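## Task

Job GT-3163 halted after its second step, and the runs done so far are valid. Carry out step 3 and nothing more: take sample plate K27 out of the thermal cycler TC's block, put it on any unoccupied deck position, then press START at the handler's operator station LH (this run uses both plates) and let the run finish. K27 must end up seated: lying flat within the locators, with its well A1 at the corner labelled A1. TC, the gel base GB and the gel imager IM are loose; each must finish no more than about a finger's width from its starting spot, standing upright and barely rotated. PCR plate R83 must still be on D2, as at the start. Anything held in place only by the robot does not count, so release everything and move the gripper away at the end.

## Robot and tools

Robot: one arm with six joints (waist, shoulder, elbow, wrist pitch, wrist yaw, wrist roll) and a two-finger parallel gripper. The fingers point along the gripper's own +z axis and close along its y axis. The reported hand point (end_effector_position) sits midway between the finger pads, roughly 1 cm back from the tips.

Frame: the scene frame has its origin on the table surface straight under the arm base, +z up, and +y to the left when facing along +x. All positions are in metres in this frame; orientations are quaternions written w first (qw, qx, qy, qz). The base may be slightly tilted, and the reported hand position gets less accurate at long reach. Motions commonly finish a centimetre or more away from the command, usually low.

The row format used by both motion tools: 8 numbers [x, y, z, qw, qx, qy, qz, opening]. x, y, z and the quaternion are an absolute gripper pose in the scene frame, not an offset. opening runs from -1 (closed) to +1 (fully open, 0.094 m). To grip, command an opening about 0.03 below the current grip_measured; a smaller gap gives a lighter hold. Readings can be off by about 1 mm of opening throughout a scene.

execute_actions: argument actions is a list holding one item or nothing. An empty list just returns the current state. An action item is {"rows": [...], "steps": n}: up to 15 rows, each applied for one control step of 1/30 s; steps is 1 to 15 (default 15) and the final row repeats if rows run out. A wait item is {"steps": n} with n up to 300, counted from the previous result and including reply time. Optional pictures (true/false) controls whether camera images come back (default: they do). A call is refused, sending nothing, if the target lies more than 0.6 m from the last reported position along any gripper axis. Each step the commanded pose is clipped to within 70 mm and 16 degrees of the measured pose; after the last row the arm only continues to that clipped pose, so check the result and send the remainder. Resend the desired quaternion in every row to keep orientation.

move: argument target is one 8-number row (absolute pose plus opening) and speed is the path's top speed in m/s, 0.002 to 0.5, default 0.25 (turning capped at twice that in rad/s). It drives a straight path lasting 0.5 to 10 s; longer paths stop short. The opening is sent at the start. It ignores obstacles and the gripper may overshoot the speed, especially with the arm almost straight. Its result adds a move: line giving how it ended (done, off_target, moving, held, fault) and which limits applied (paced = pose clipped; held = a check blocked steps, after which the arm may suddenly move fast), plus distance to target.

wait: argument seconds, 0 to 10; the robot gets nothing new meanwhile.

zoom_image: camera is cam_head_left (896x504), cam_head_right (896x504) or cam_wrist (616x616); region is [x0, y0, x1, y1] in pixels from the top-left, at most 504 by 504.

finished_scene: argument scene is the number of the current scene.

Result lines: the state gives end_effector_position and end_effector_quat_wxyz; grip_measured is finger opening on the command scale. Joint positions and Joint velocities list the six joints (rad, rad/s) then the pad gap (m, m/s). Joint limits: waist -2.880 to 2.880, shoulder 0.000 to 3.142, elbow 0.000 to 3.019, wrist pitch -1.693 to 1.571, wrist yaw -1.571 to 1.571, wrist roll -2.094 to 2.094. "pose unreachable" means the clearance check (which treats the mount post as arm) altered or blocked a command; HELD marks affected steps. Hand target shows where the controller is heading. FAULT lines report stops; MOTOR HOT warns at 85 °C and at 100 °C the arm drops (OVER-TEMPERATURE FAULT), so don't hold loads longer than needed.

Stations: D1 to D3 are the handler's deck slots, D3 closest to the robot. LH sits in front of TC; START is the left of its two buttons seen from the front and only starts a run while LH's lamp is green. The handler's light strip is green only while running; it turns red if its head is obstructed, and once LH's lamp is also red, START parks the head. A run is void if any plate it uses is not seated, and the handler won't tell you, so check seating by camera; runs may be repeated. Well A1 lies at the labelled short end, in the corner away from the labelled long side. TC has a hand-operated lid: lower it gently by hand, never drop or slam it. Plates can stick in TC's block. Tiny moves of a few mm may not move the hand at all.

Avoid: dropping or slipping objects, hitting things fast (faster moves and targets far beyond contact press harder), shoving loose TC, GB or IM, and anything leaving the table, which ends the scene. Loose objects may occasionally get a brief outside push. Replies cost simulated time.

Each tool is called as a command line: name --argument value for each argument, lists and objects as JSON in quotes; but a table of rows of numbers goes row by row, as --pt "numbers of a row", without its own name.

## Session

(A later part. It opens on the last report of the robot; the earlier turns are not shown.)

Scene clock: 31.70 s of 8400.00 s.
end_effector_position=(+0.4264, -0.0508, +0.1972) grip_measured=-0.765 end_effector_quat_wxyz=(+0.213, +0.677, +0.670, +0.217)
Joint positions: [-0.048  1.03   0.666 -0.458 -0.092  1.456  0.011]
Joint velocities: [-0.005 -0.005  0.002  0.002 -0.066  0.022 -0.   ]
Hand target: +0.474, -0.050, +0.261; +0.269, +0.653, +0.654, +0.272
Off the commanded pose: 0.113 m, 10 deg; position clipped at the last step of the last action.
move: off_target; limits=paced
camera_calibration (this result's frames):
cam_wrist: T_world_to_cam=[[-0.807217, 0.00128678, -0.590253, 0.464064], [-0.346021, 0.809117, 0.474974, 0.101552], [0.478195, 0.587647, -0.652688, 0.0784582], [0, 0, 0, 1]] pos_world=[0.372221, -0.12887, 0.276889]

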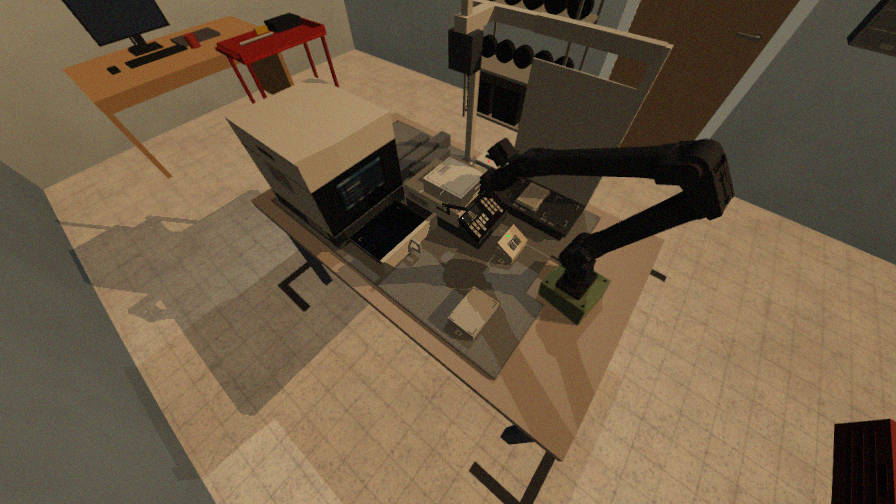

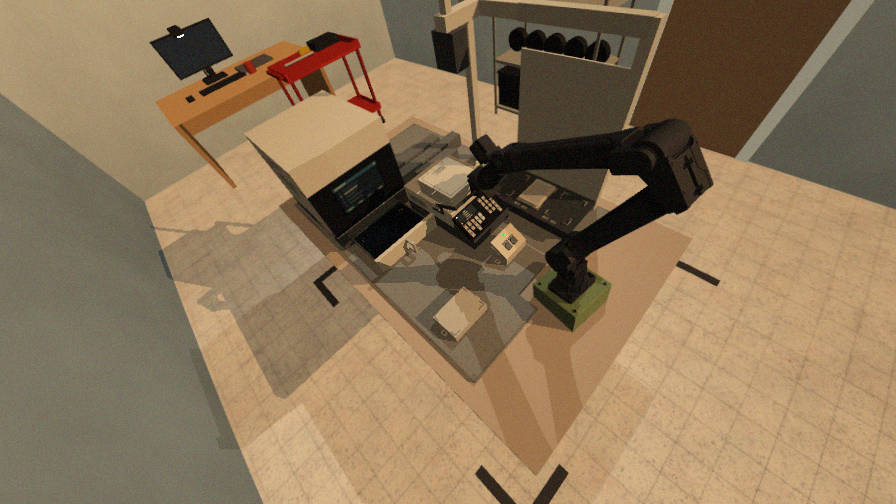

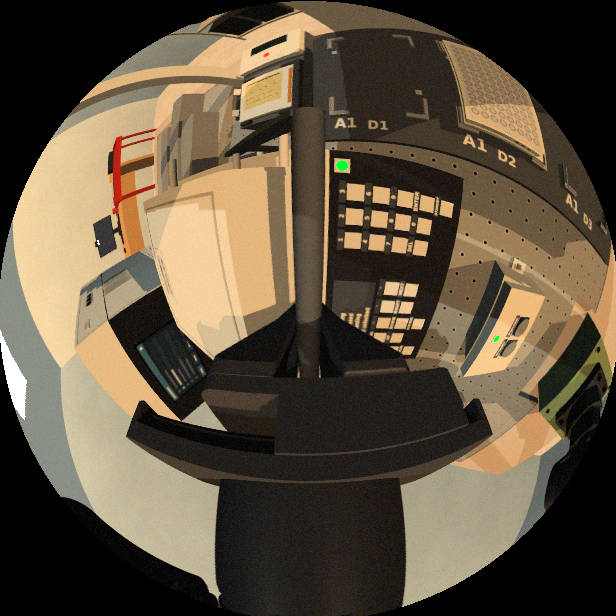

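move --target '[0.445,-0.05,0.255,0.2706,0.653,0.653,0.2706,-0.72]' --speed 0.05

Scene clock: 34.37 s of 8400.00 s.
end_effector_position=(+0.4317, -0.0485, +0.2337) grip_measured=-0.722 end_effector_quat_wxyz=(+0.252, +0.659, +0.661, +0.256)
Joint positions: [-0.048  0.948  0.664 -0.422 -0.11   1.456  0.013]
Joint velocities: [ 0.015  0.005 -0.012 -0.017 -0.007 -0.081  0.001]
Hand target: +0.444, -0.050, +0.255; +0.270, +0.653, +0.653, +0.272
Off the commanded pose: 0.025 m, 3 deg.
move: off_target
camera_calibration (this result's frames):
cam_wrist: T_world_to_cam=[[-0.733724, -0.00973944, -0.679378, 0.478451], [-0.407121, 0.806824, 0.428122, 0.121471], [0.543968, 0.590712, -0.595951, 0.0569239], [0, 0, 0, 1]] pos_world=[0.36954, -0.126972, 0.306968]

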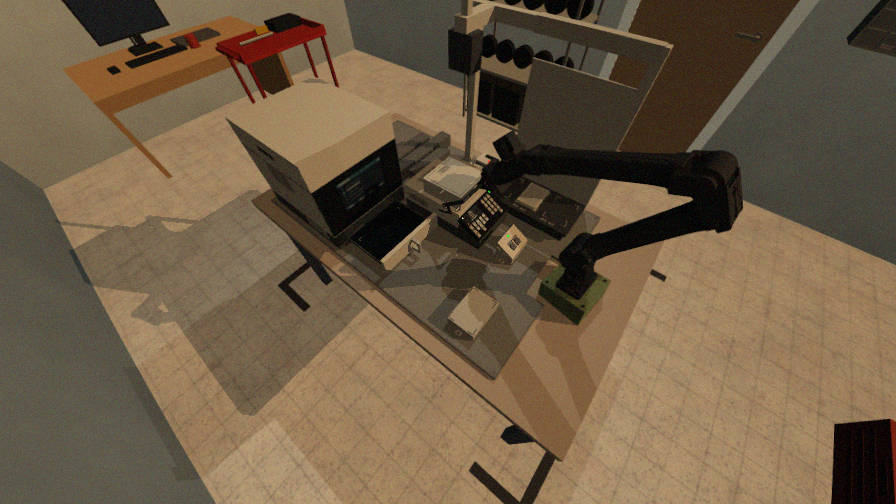

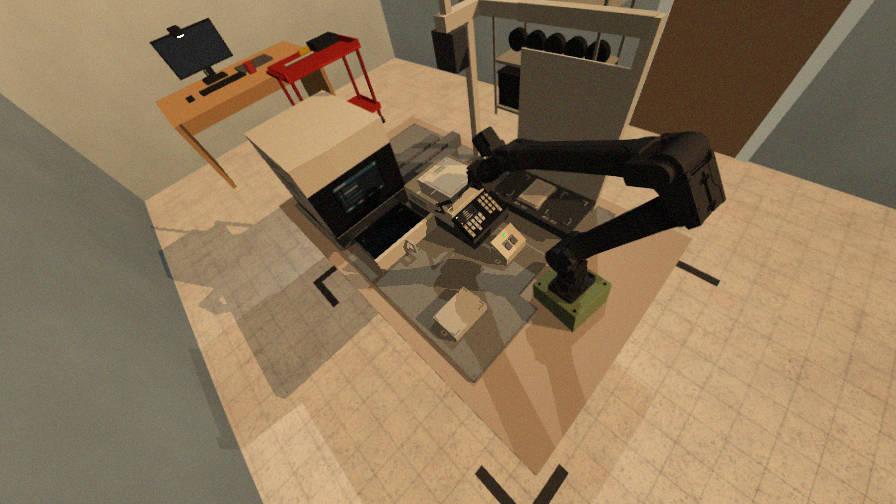

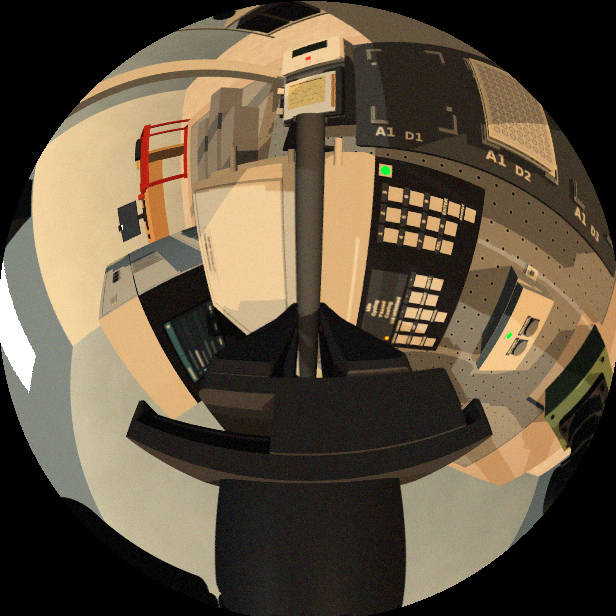

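move --target '[0.505,-0.05,0.278,0.2706,0.653,0.653,0.2706,-0.72]' --speed 0.05

zoom_image --camera "cam_head_left" --region '[400, 130, 520, 250]'

Scene clock: 37.50 s of 8400.00 s.
end_effector_position=(+0.4880, -0.0524, +0.2588) grip_measured=-0.722 end_effector_quat_wxyz=(+0.262, +0.657, +0.657, +0.262)
Joint positions: [-0.032  1.076  0.817 -0.421 -0.092  1.468  0.013]
Joint velocities: [-0.015 -0.005 -0.012  0.007  0.007 -0.007  0.   ]
Hand target: +0.504, -0.051, +0.278; +0.271, +0.653, +0.653, +0.271
Off the commanded pose: 0.026 m, 2 deg.
move: off_target
camera_calibration (this result's frames):
cam_wrist: T_world_to_cam=[[-0.716641, -0.0105376, -0.697363, 0.533068], [-0.414175, 0.810915, 0.413371, 0.144273], [0.561146, 0.585068, -0.5855, 0.0321481], [0, 0, 0, 1]] pos_world=[0.423733, -0.130185, 0.330926]

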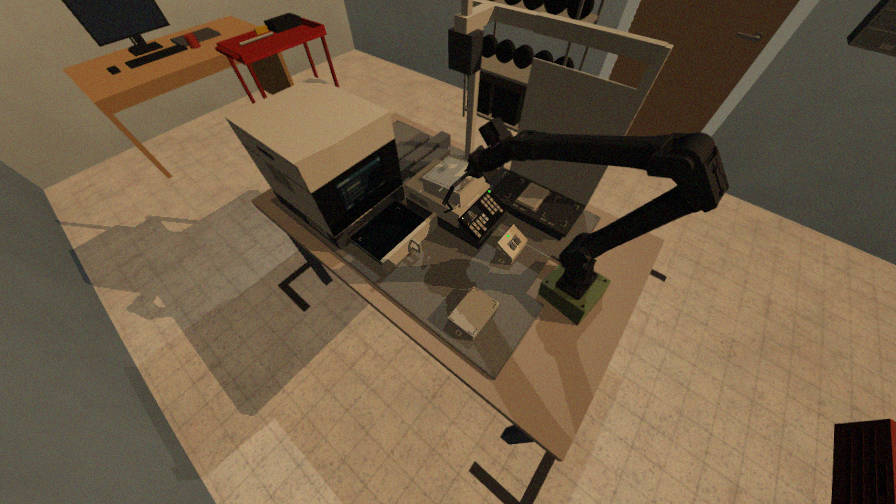

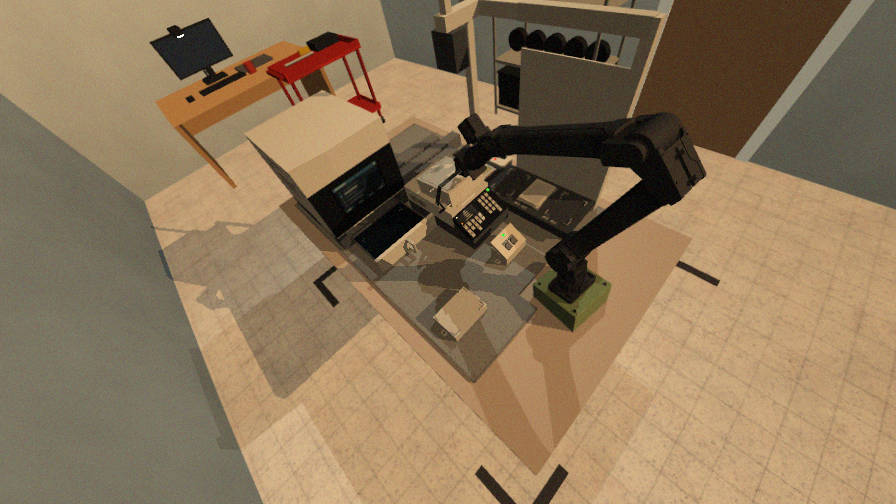

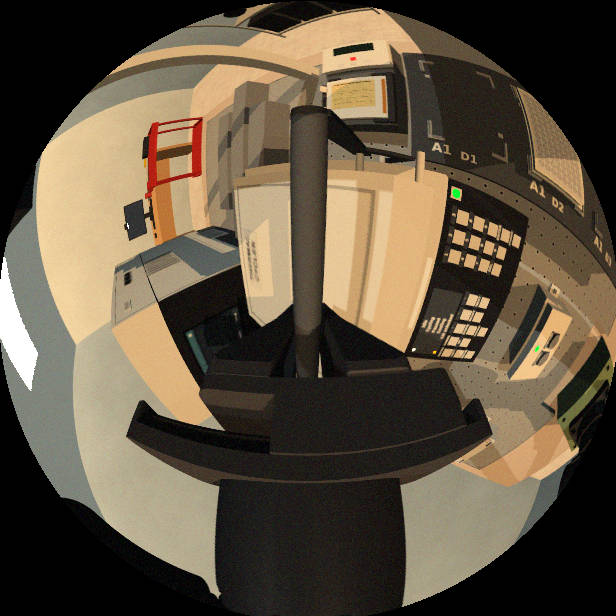

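Region (400, 130, 520, 250) of cam_head_left's 896x504 image, scaled by 4.200, with more detail than that image has.

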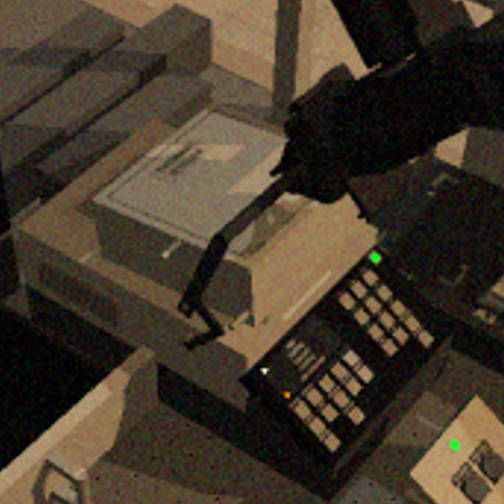

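move --target '[0.525,-0.05,0.34,0.2706,0.653,0.653,0.2706,-0.79]' --speed 0.05

Scene clock: 40.97 s of 8400.00 s.
end_effector_position=(+0.4941, -0.0523, +0.2652) grip_measured=-0.776 end_effector_quat_wxyz=(+0.225, +0.673, +0.666, +0.229)
Joint positions: [-0.025  1.123  0.922 -0.584 -0.08   1.476  0.011]
Joint velocities: [-0.005 -0.005  0.002 -0.007 -0.007 -0.051 -0.   ]
Hand target: +0.518, -0.050, +0.339; +0.271, +0.653, +0.653, +0.272
Off the commanded pose: 0.081 m, 8 deg; position clipped at the last step of the last action.
move: off_target; limits=paced
camera_calibration (this result's frames):
cam_wrist: T_world_to_cam=[[-0.78639, 0.00155033, -0.617728, 0.555898], [-0.361941, 0.80921, 0.462794, 0.105033], [0.500589, 0.587518, -0.635793, 0.0757895], [0, 0, 0, 1]] pos_world=[0.437229, -0.130383, 0.342972]

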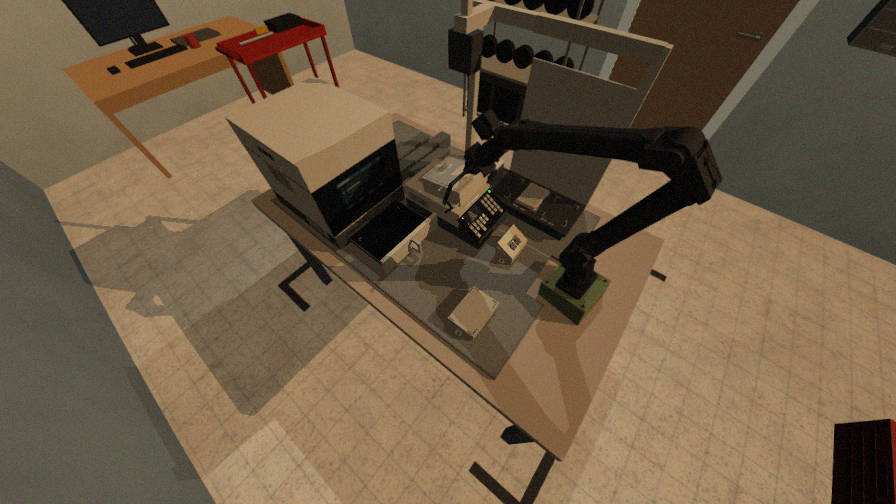

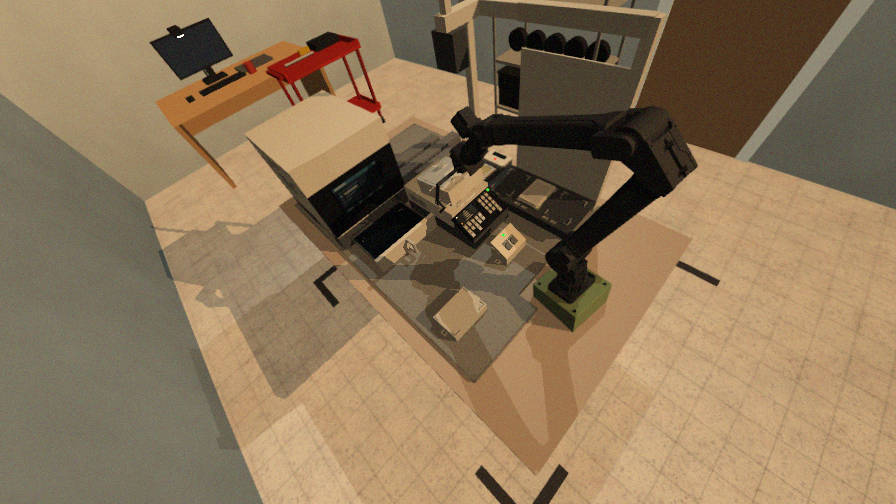

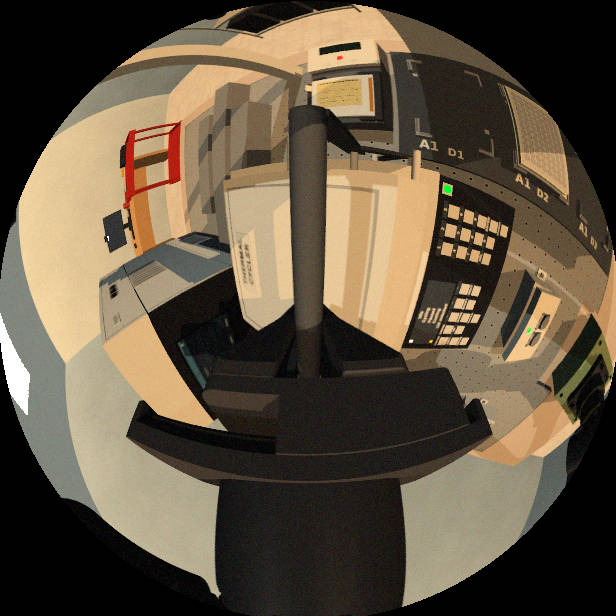

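move --target '[0.54,-0.05,0.295,0.135,0.694,0.694,0.135,-0.79]' --speed 0.08

move --target '[0.55,-0.05,0.34,0.135,0.694,0.694,0.135,-0.79]' --speed 0.05

zoom_image --camera "cam_head_left" --region '[400, 110, 520, 230]'

Scene clock: 44.83 s of 8400.00 s.
end_effector_position=(+0.5192, -0.0521, +0.2632) grip_measured=-0.777 end_effector_quat_wxyz=(+0.116, +0.700, +0.695, +0.117)
Joint positions: [-0.     1.342  1.231 -0.995 -0.03   1.476  0.01 ]
Joint velocities: [-0.005  0.005 -0.002 -0.017 -0.022 -0.022 -0.001]
Hand target: +0.538, -0.050, +0.295; +0.137, +0.694, +0.694, +0.134
Off the commanded pose: 0.038 m, 3 deg.
move: off_target
camera_calibration (this result's frames):
cam_wrist: T_world_to_cam=[[-0.941659, -0.00102466, -0.336568, 0.580868], [-0.198102, 0.810115, 0.551788, 0.00644701], [0.272093, 0.586271, -0.763054, 0.213951], [0, 0, 0, 1]] pos_world=[0.490042, -0.130061, 0.3552]

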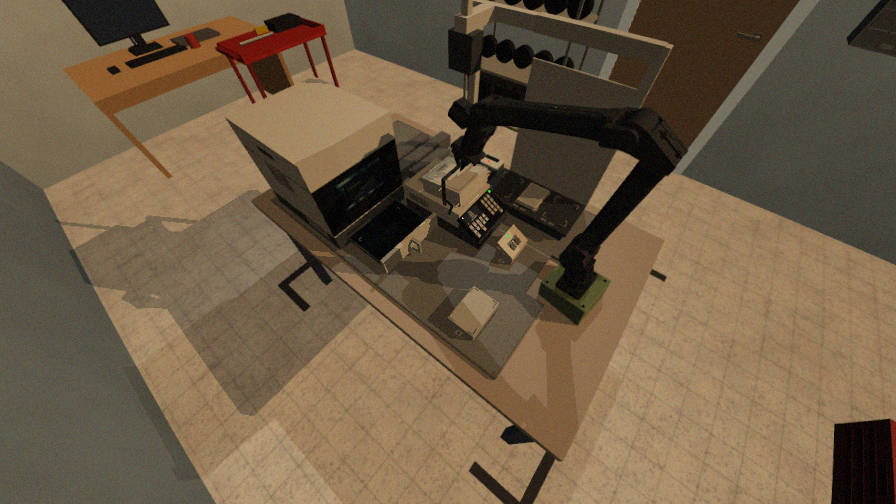

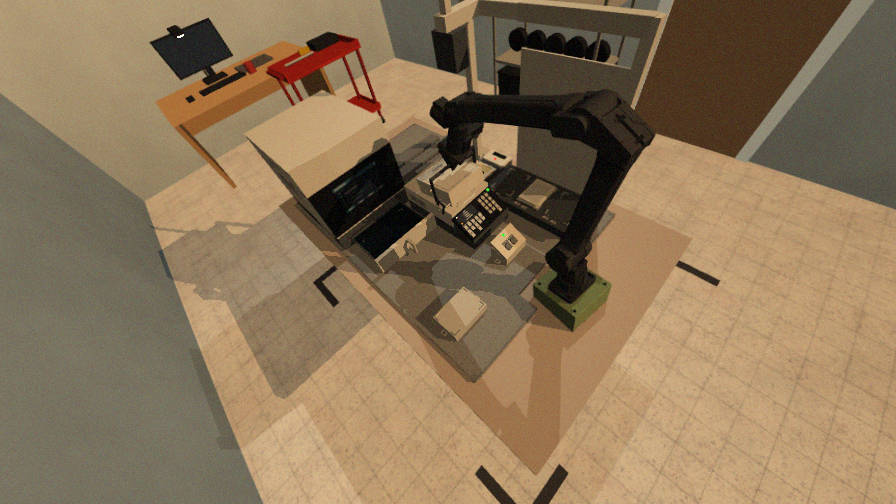

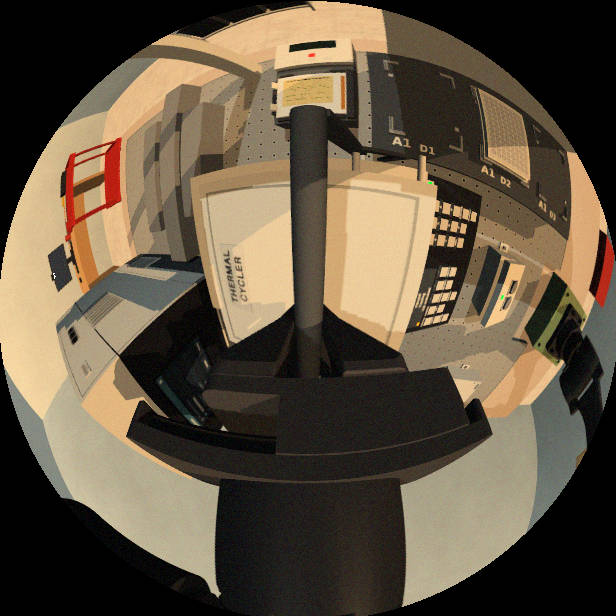

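Scene clock: 46.90 s of 8400.00 s.
end_effector_position=(+0.5265, -0.0520, +0.2834) grip_measured=-0.777 end_effector_quat_wxyz=(+0.096, +0.703, +0.697, +0.102)
Joint positions: [ 0.002  1.377  1.334 -1.112 -0.029  1.477  0.01 ]
Joint velocities: [ 0.015 -0.005  0.002  0.002 -0.051 -0.051  0.   ]
Hand target: +0.545, -0.050, +0.340; +0.135, +0.694, +0.694, +0.136
Off the commanded pose: 0.061 m, 6 deg.
move: off_target
camera_calibration (this result's frames):
cam_wrist: T_world_to_cam=[[-0.957212, -0.000592162, -0.289385, 0.589295], [-0.171452, 0.806754, 0.565467, -0.0214666], [0.233128, 0.590887, -0.772336, 0.250642], [0, 0, 0, 1]] pos_world=[0.501969, -0.130434, 0.376252]

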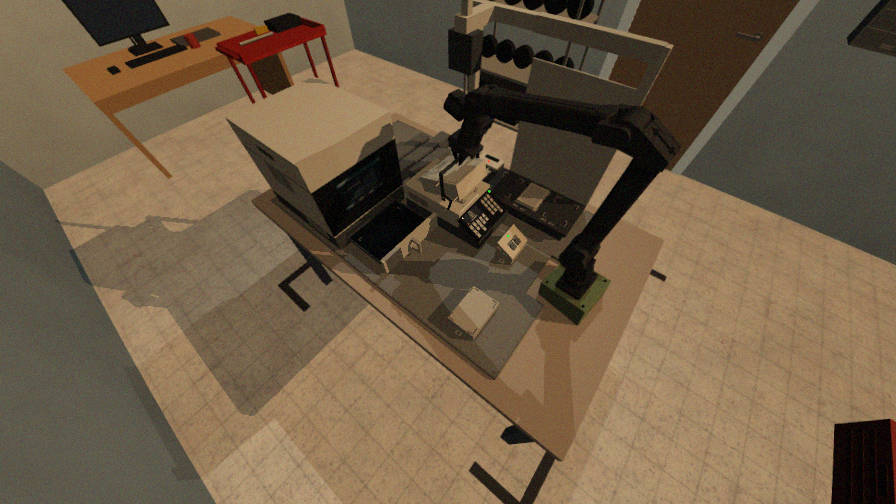

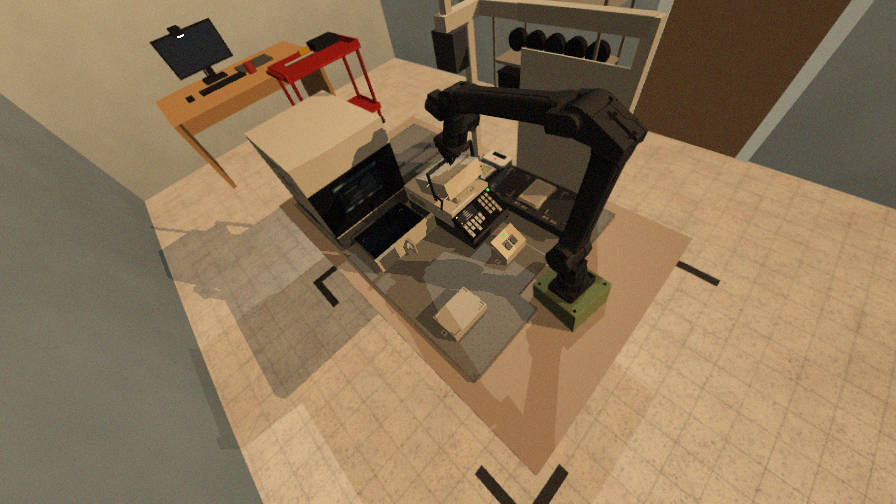

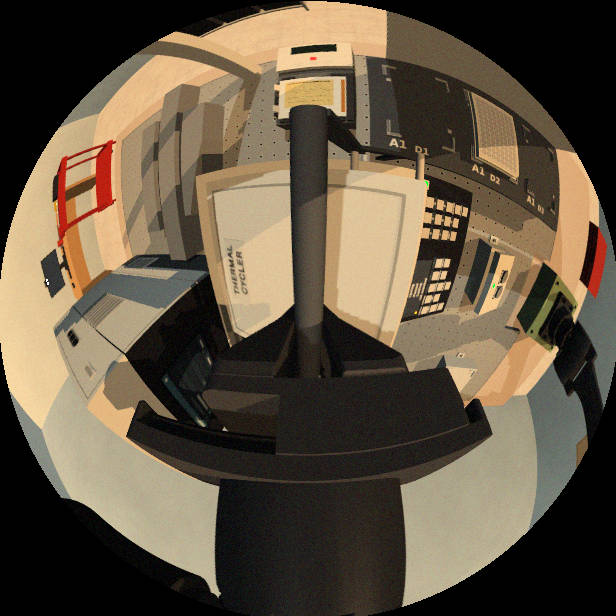

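Region (400, 110, 520, 230) of cam_head_left's 896x504 image, scaled by 4.200, with more detail than that image has.

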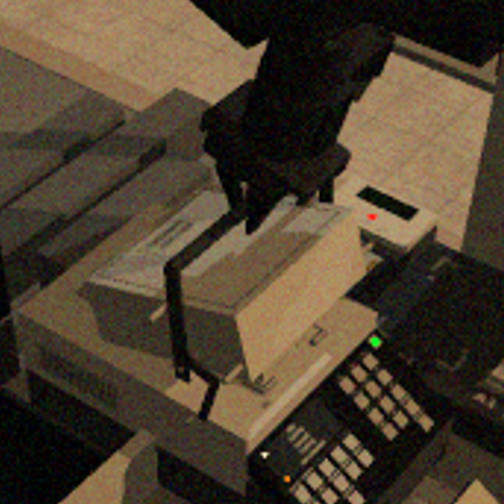

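move --target '[0.6,-0.05,0.375,0.04,0.706,0.706,0.04,-0.795]' --speed 0.06

zoom_image --camera "cam_head_left" --region '[390, 80, 540, 230]'

Scene clock: 50.60 s of 8400.00 s.
end_effector_position=(+0.5887, -0.0516, +0.3417) grip_measured=-0.779 end_effector_quat_wxyz=(+0.017, +0.710, +0.704, +0.022)
Joint positions: [ 0.024  1.678  1.893 -1.594 -0.002  1.496  0.01 ]
Joint velocities: [-0.015  0.015  0.002  0.012  0.022 -0.037 -0.   ]
Hand target: +0.597, -0.051, +0.374; +0.041, +0.706, +0.706, +0.040
Off the commanded pose: 0.035 m, 3 deg.
move: off_target
camera_calibration (this result's frames):
cam_wrist: T_world_to_cam=[[-0.997661, -0.000781609, -0.0683491, 0.614015], [-0.041017, 0.80674, 0.589482, -0.129037], [0.0546792, 0.590906, -0.804885, 0.397094], [0, 0, 0, 1]] pos_world=[0.585574, -0.130067, 0.437647]

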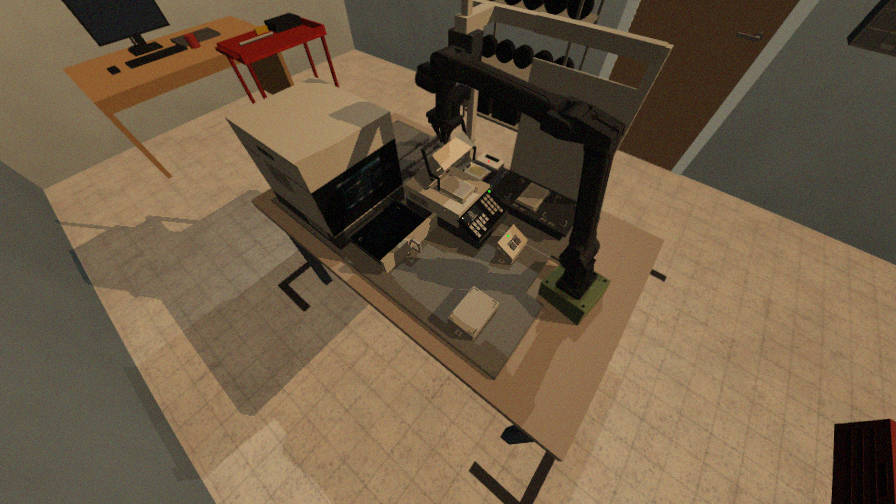

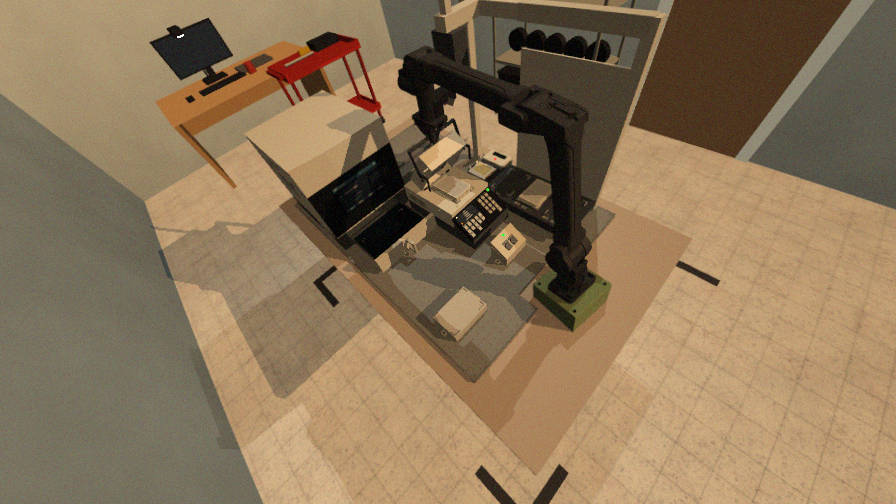

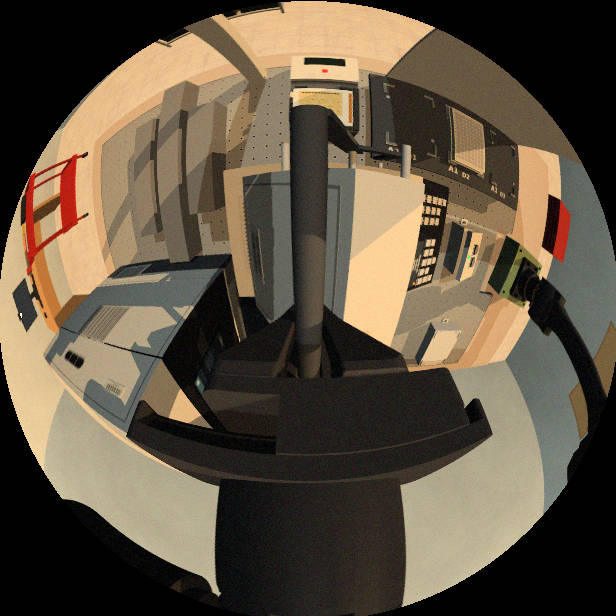

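Region (390, 80, 540, 230) of cam_head_left's 896x504 image, scaled by 3.360, with more detail than that image has.

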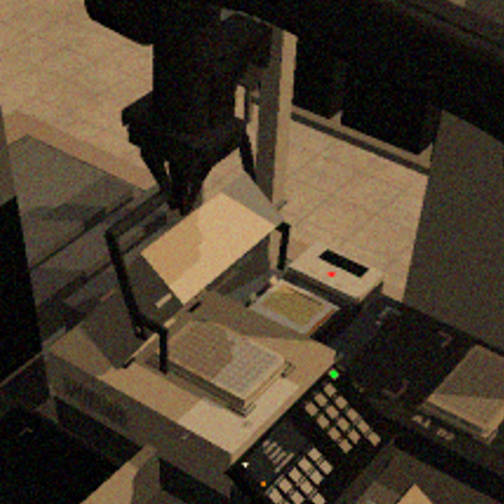

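move --target '[0.645,-0.05,0.388,0.08,0.703,0.703,0.08,-0.795]' --speed 0.04

zoom_image --camera "cam_head_left" --region '[390, 80, 540, 230]'

Scene clock: 54.10 s of 8400.00 s.
end_effector_position=(+0.6216, -0.0514, +0.3519) grip_measured=-0.779 end_effector_quat_wxyz=(+0.039, +0.709, +0.703, +0.045)
Joint positions: [ 0.027  1.734  1.996 -1.579 -0.007  1.5    0.01 ]
Joint velocities: [-0.005 -0.015 -0.012  0.012 -0.007  0.095  0.   ]
Hand target: +0.641, -0.050, +0.388; +0.079, +0.703, +0.702, +0.081
Off the commanded pose: 0.043 m, 6 deg.
move: off_target
camera_calibration (this result's frames):
cam_wrist: T_world_to_cam=[[-0.991297, -0.000515226, -0.131647, 0.665913], [-0.0783389, 0.80598, 0.586736, -0.109723], [0.105802, 0.591943, -0.799005, 0.369656], [0, 0, 0, 1]] pos_world=[0.612411, -0.130038, 0.447401]

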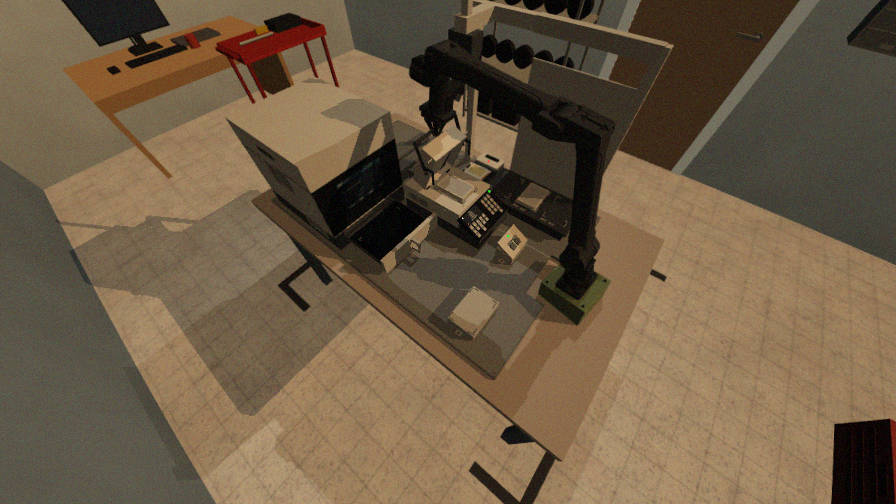

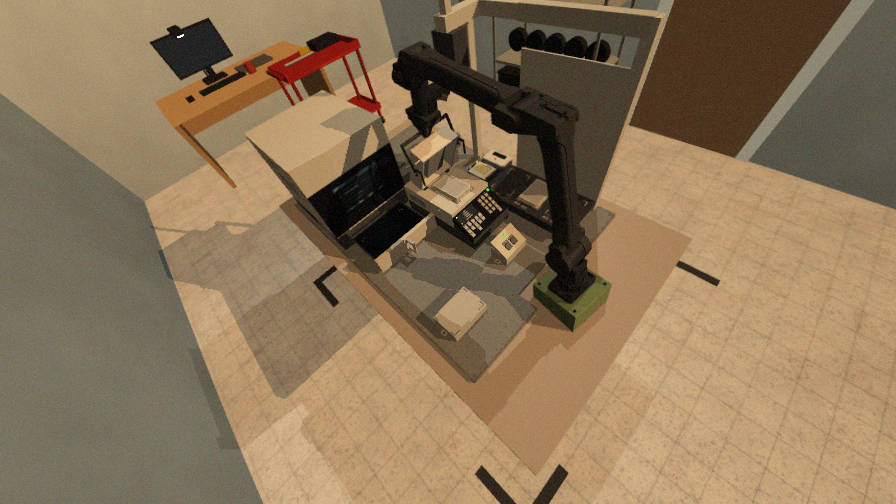

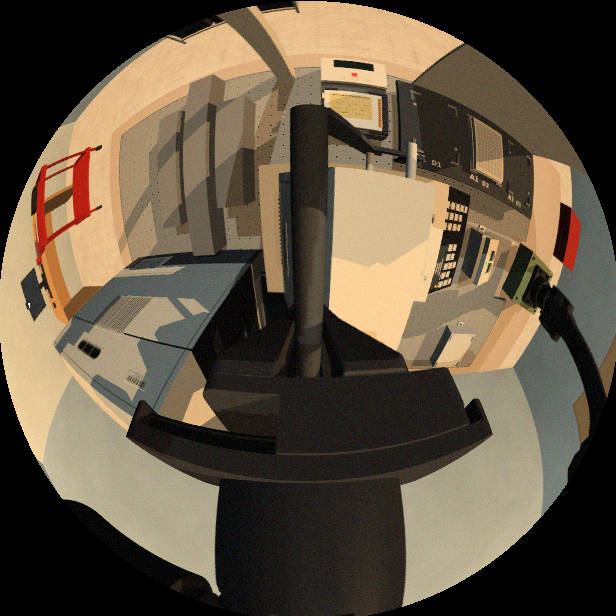

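Region (390, 80, 540, 230) of cam_head_left's 896x504 image, scaled by 3.360, with more detail than that image has.

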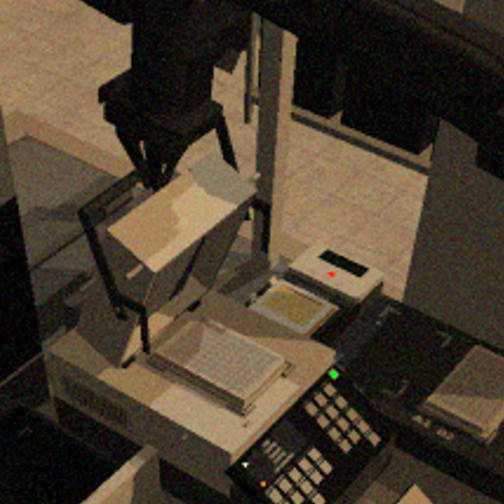

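move --target '[0.69,-0.05,0.37,0.08,0.703,0.703,0.08,-0.795]' --speed 0.04

zoom_image --camera "cam_head_left" --region '[390, 80, 540, 230]'

Scene clock: 56.90 s of 8400.00 s.
end_effector_position=(+0.6780, -0.0515, +0.3491) grip_measured=-0.781 end_effector_quat_wxyz=(+0.061, +0.707, +0.701, +0.065)
Joint positions: [ 0.034  1.871  2.193 -1.579 -0.007  1.506  0.01 ]
Joint velocities: [-0.005  0.015  0.007 -0.002 -0.007  0.007  0.001]
Hand target: +0.688, -0.051, +0.370; +0.080, +0.703, +0.702, +0.081
Off the commanded pose: 0.024 m, 3 deg.
move: off_target
camera_calibration (this result's frames):
cam_wrist: T_world_to_cam=[[-0.981727, -0.000331902, -0.190293, 0.7354], [-0.112499, 0.807543, 0.57898, -0.0776423], [0.153478, 0.589808, -0.792825, 0.326893], [0, 0, 0, 1]] pos_world=[0.663057, -0.12986, 0.444063]

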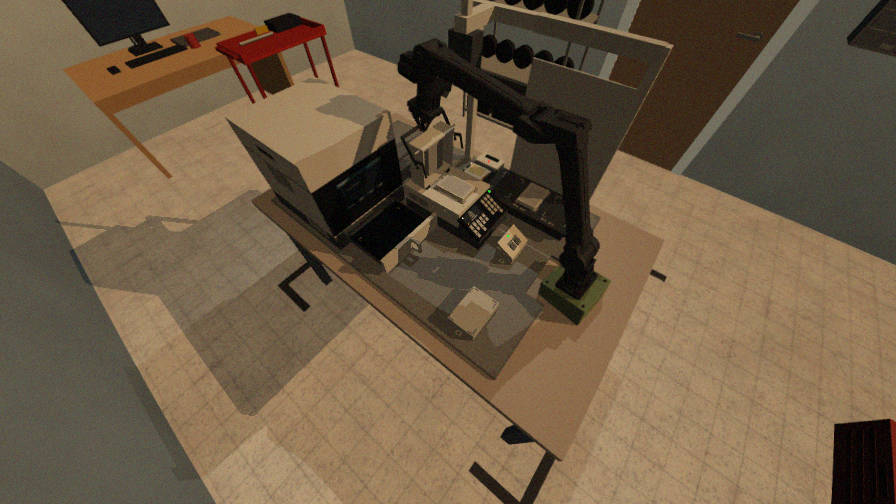

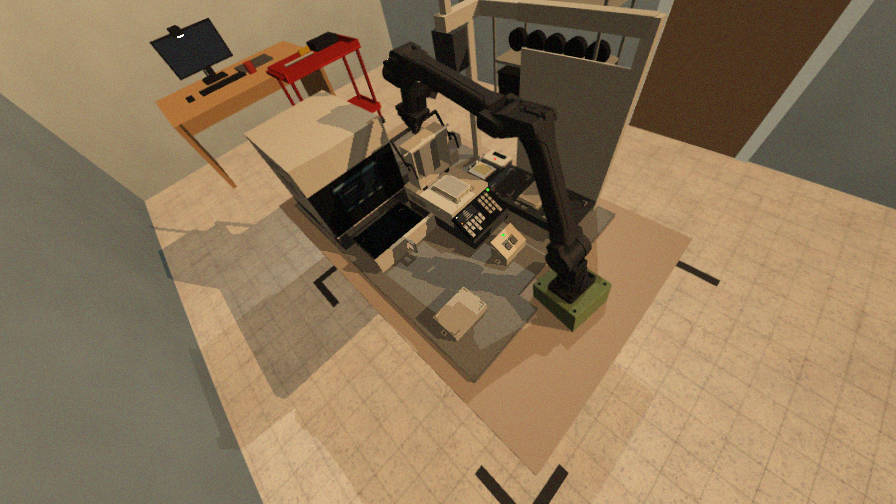

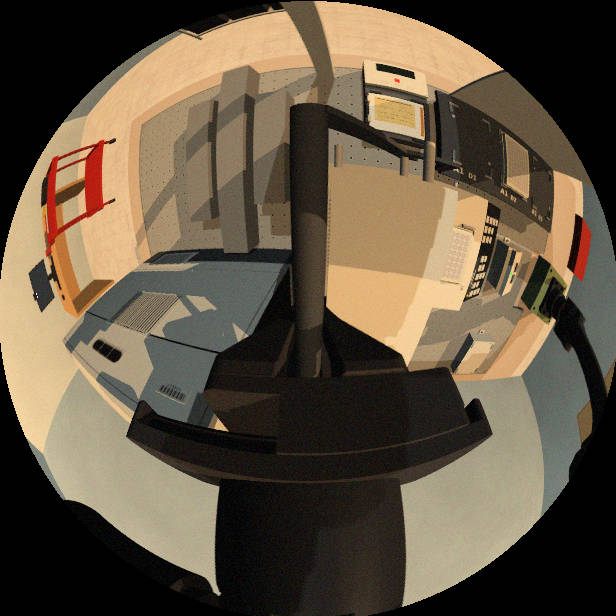

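Region (390, 80, 540, 230) of cam_head_left's 896x504 image, scaled by 3.360, with more detail than that image has.

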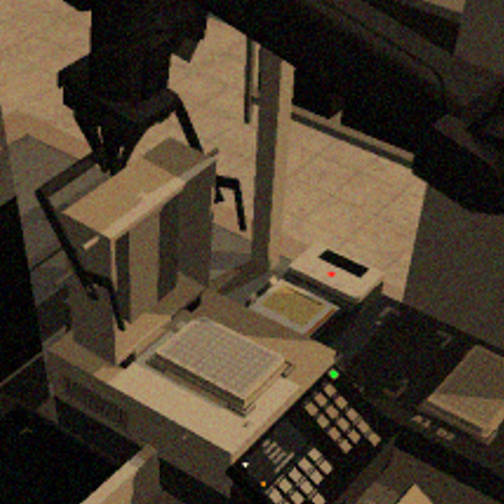

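Around 92°; a little further toward the stop.

move --target '[0.715,-0.05,0.348,0.1,0.7,0.7,0.1,-0.78]' --speed 0.04

Scene clock: 59.20 s of 8400.00 s.
end_effector_position=(+0.6912, -0.0516, +0.3456) grip_measured=-0.775 end_effector_quat_wxyz=(+0.076, +0.706, +0.700, +0.079)
Joint positions: [ 0.035  1.88   2.193 -1.529 -0.008  1.508  0.011]
Joint velocities: [-0.005 -0.005  0.002  0.007 -0.022 -0.11  -0.   ]
Hand target: +0.713, -0.050, +0.348; +0.100, +0.700, +0.700, +0.101
Off the commanded pose: 0.024 m, 4 deg.
move: off_target
camera_calibration (this result's frames):
cam_wrist: T_world_to_cam=[[-0.973334, -0.000437815, -0.229394, 0.755371], [-0.135242, 0.808816, 0.572299, -0.0559251], [0.185287, 0.588061, -0.787307, 0.298142], [0, 0, 0, 1]] pos_world=[0.672423, -0.129762, 0.440012]

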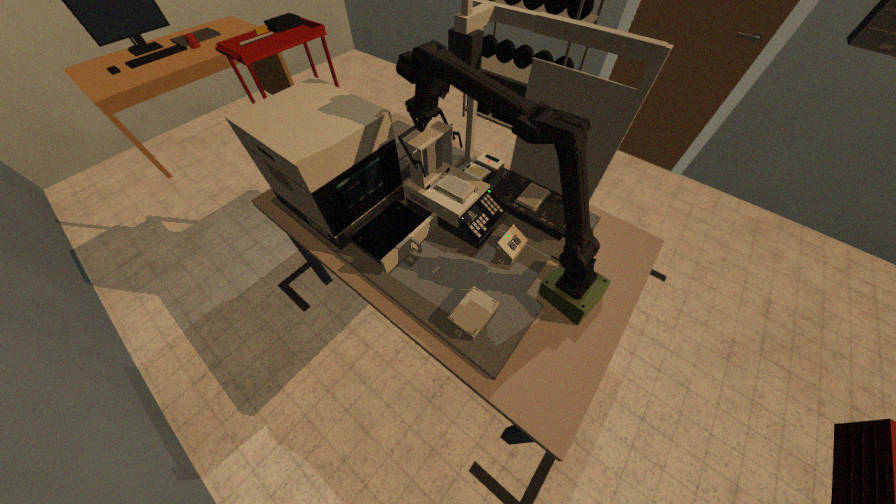

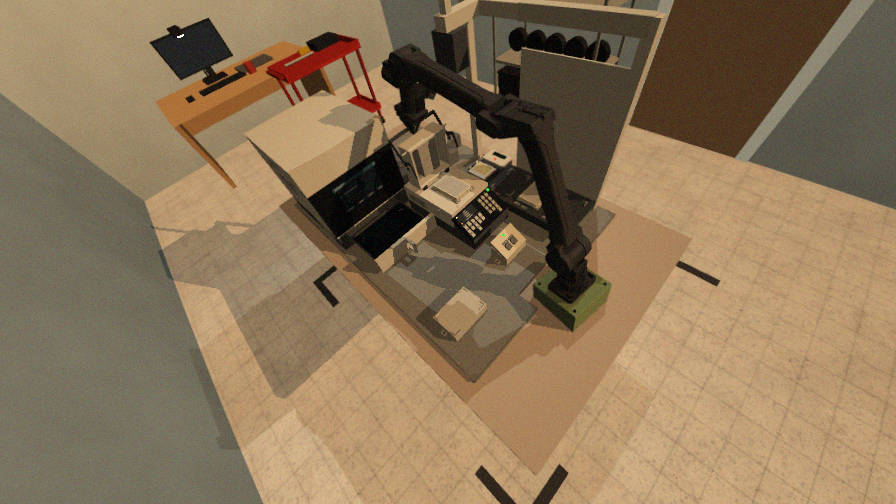

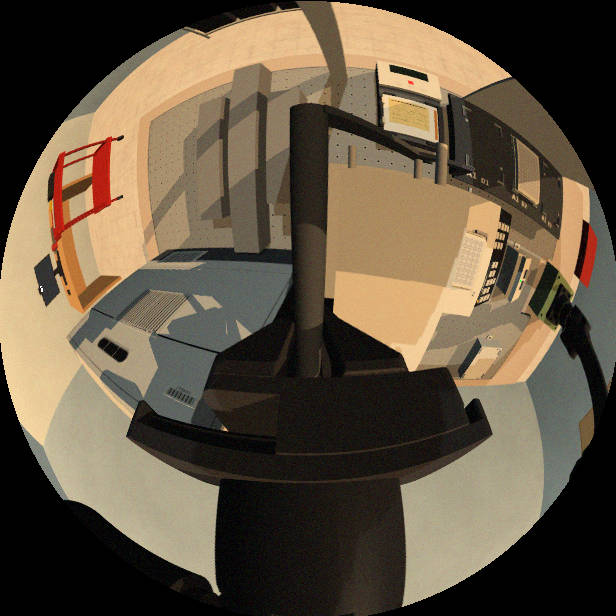

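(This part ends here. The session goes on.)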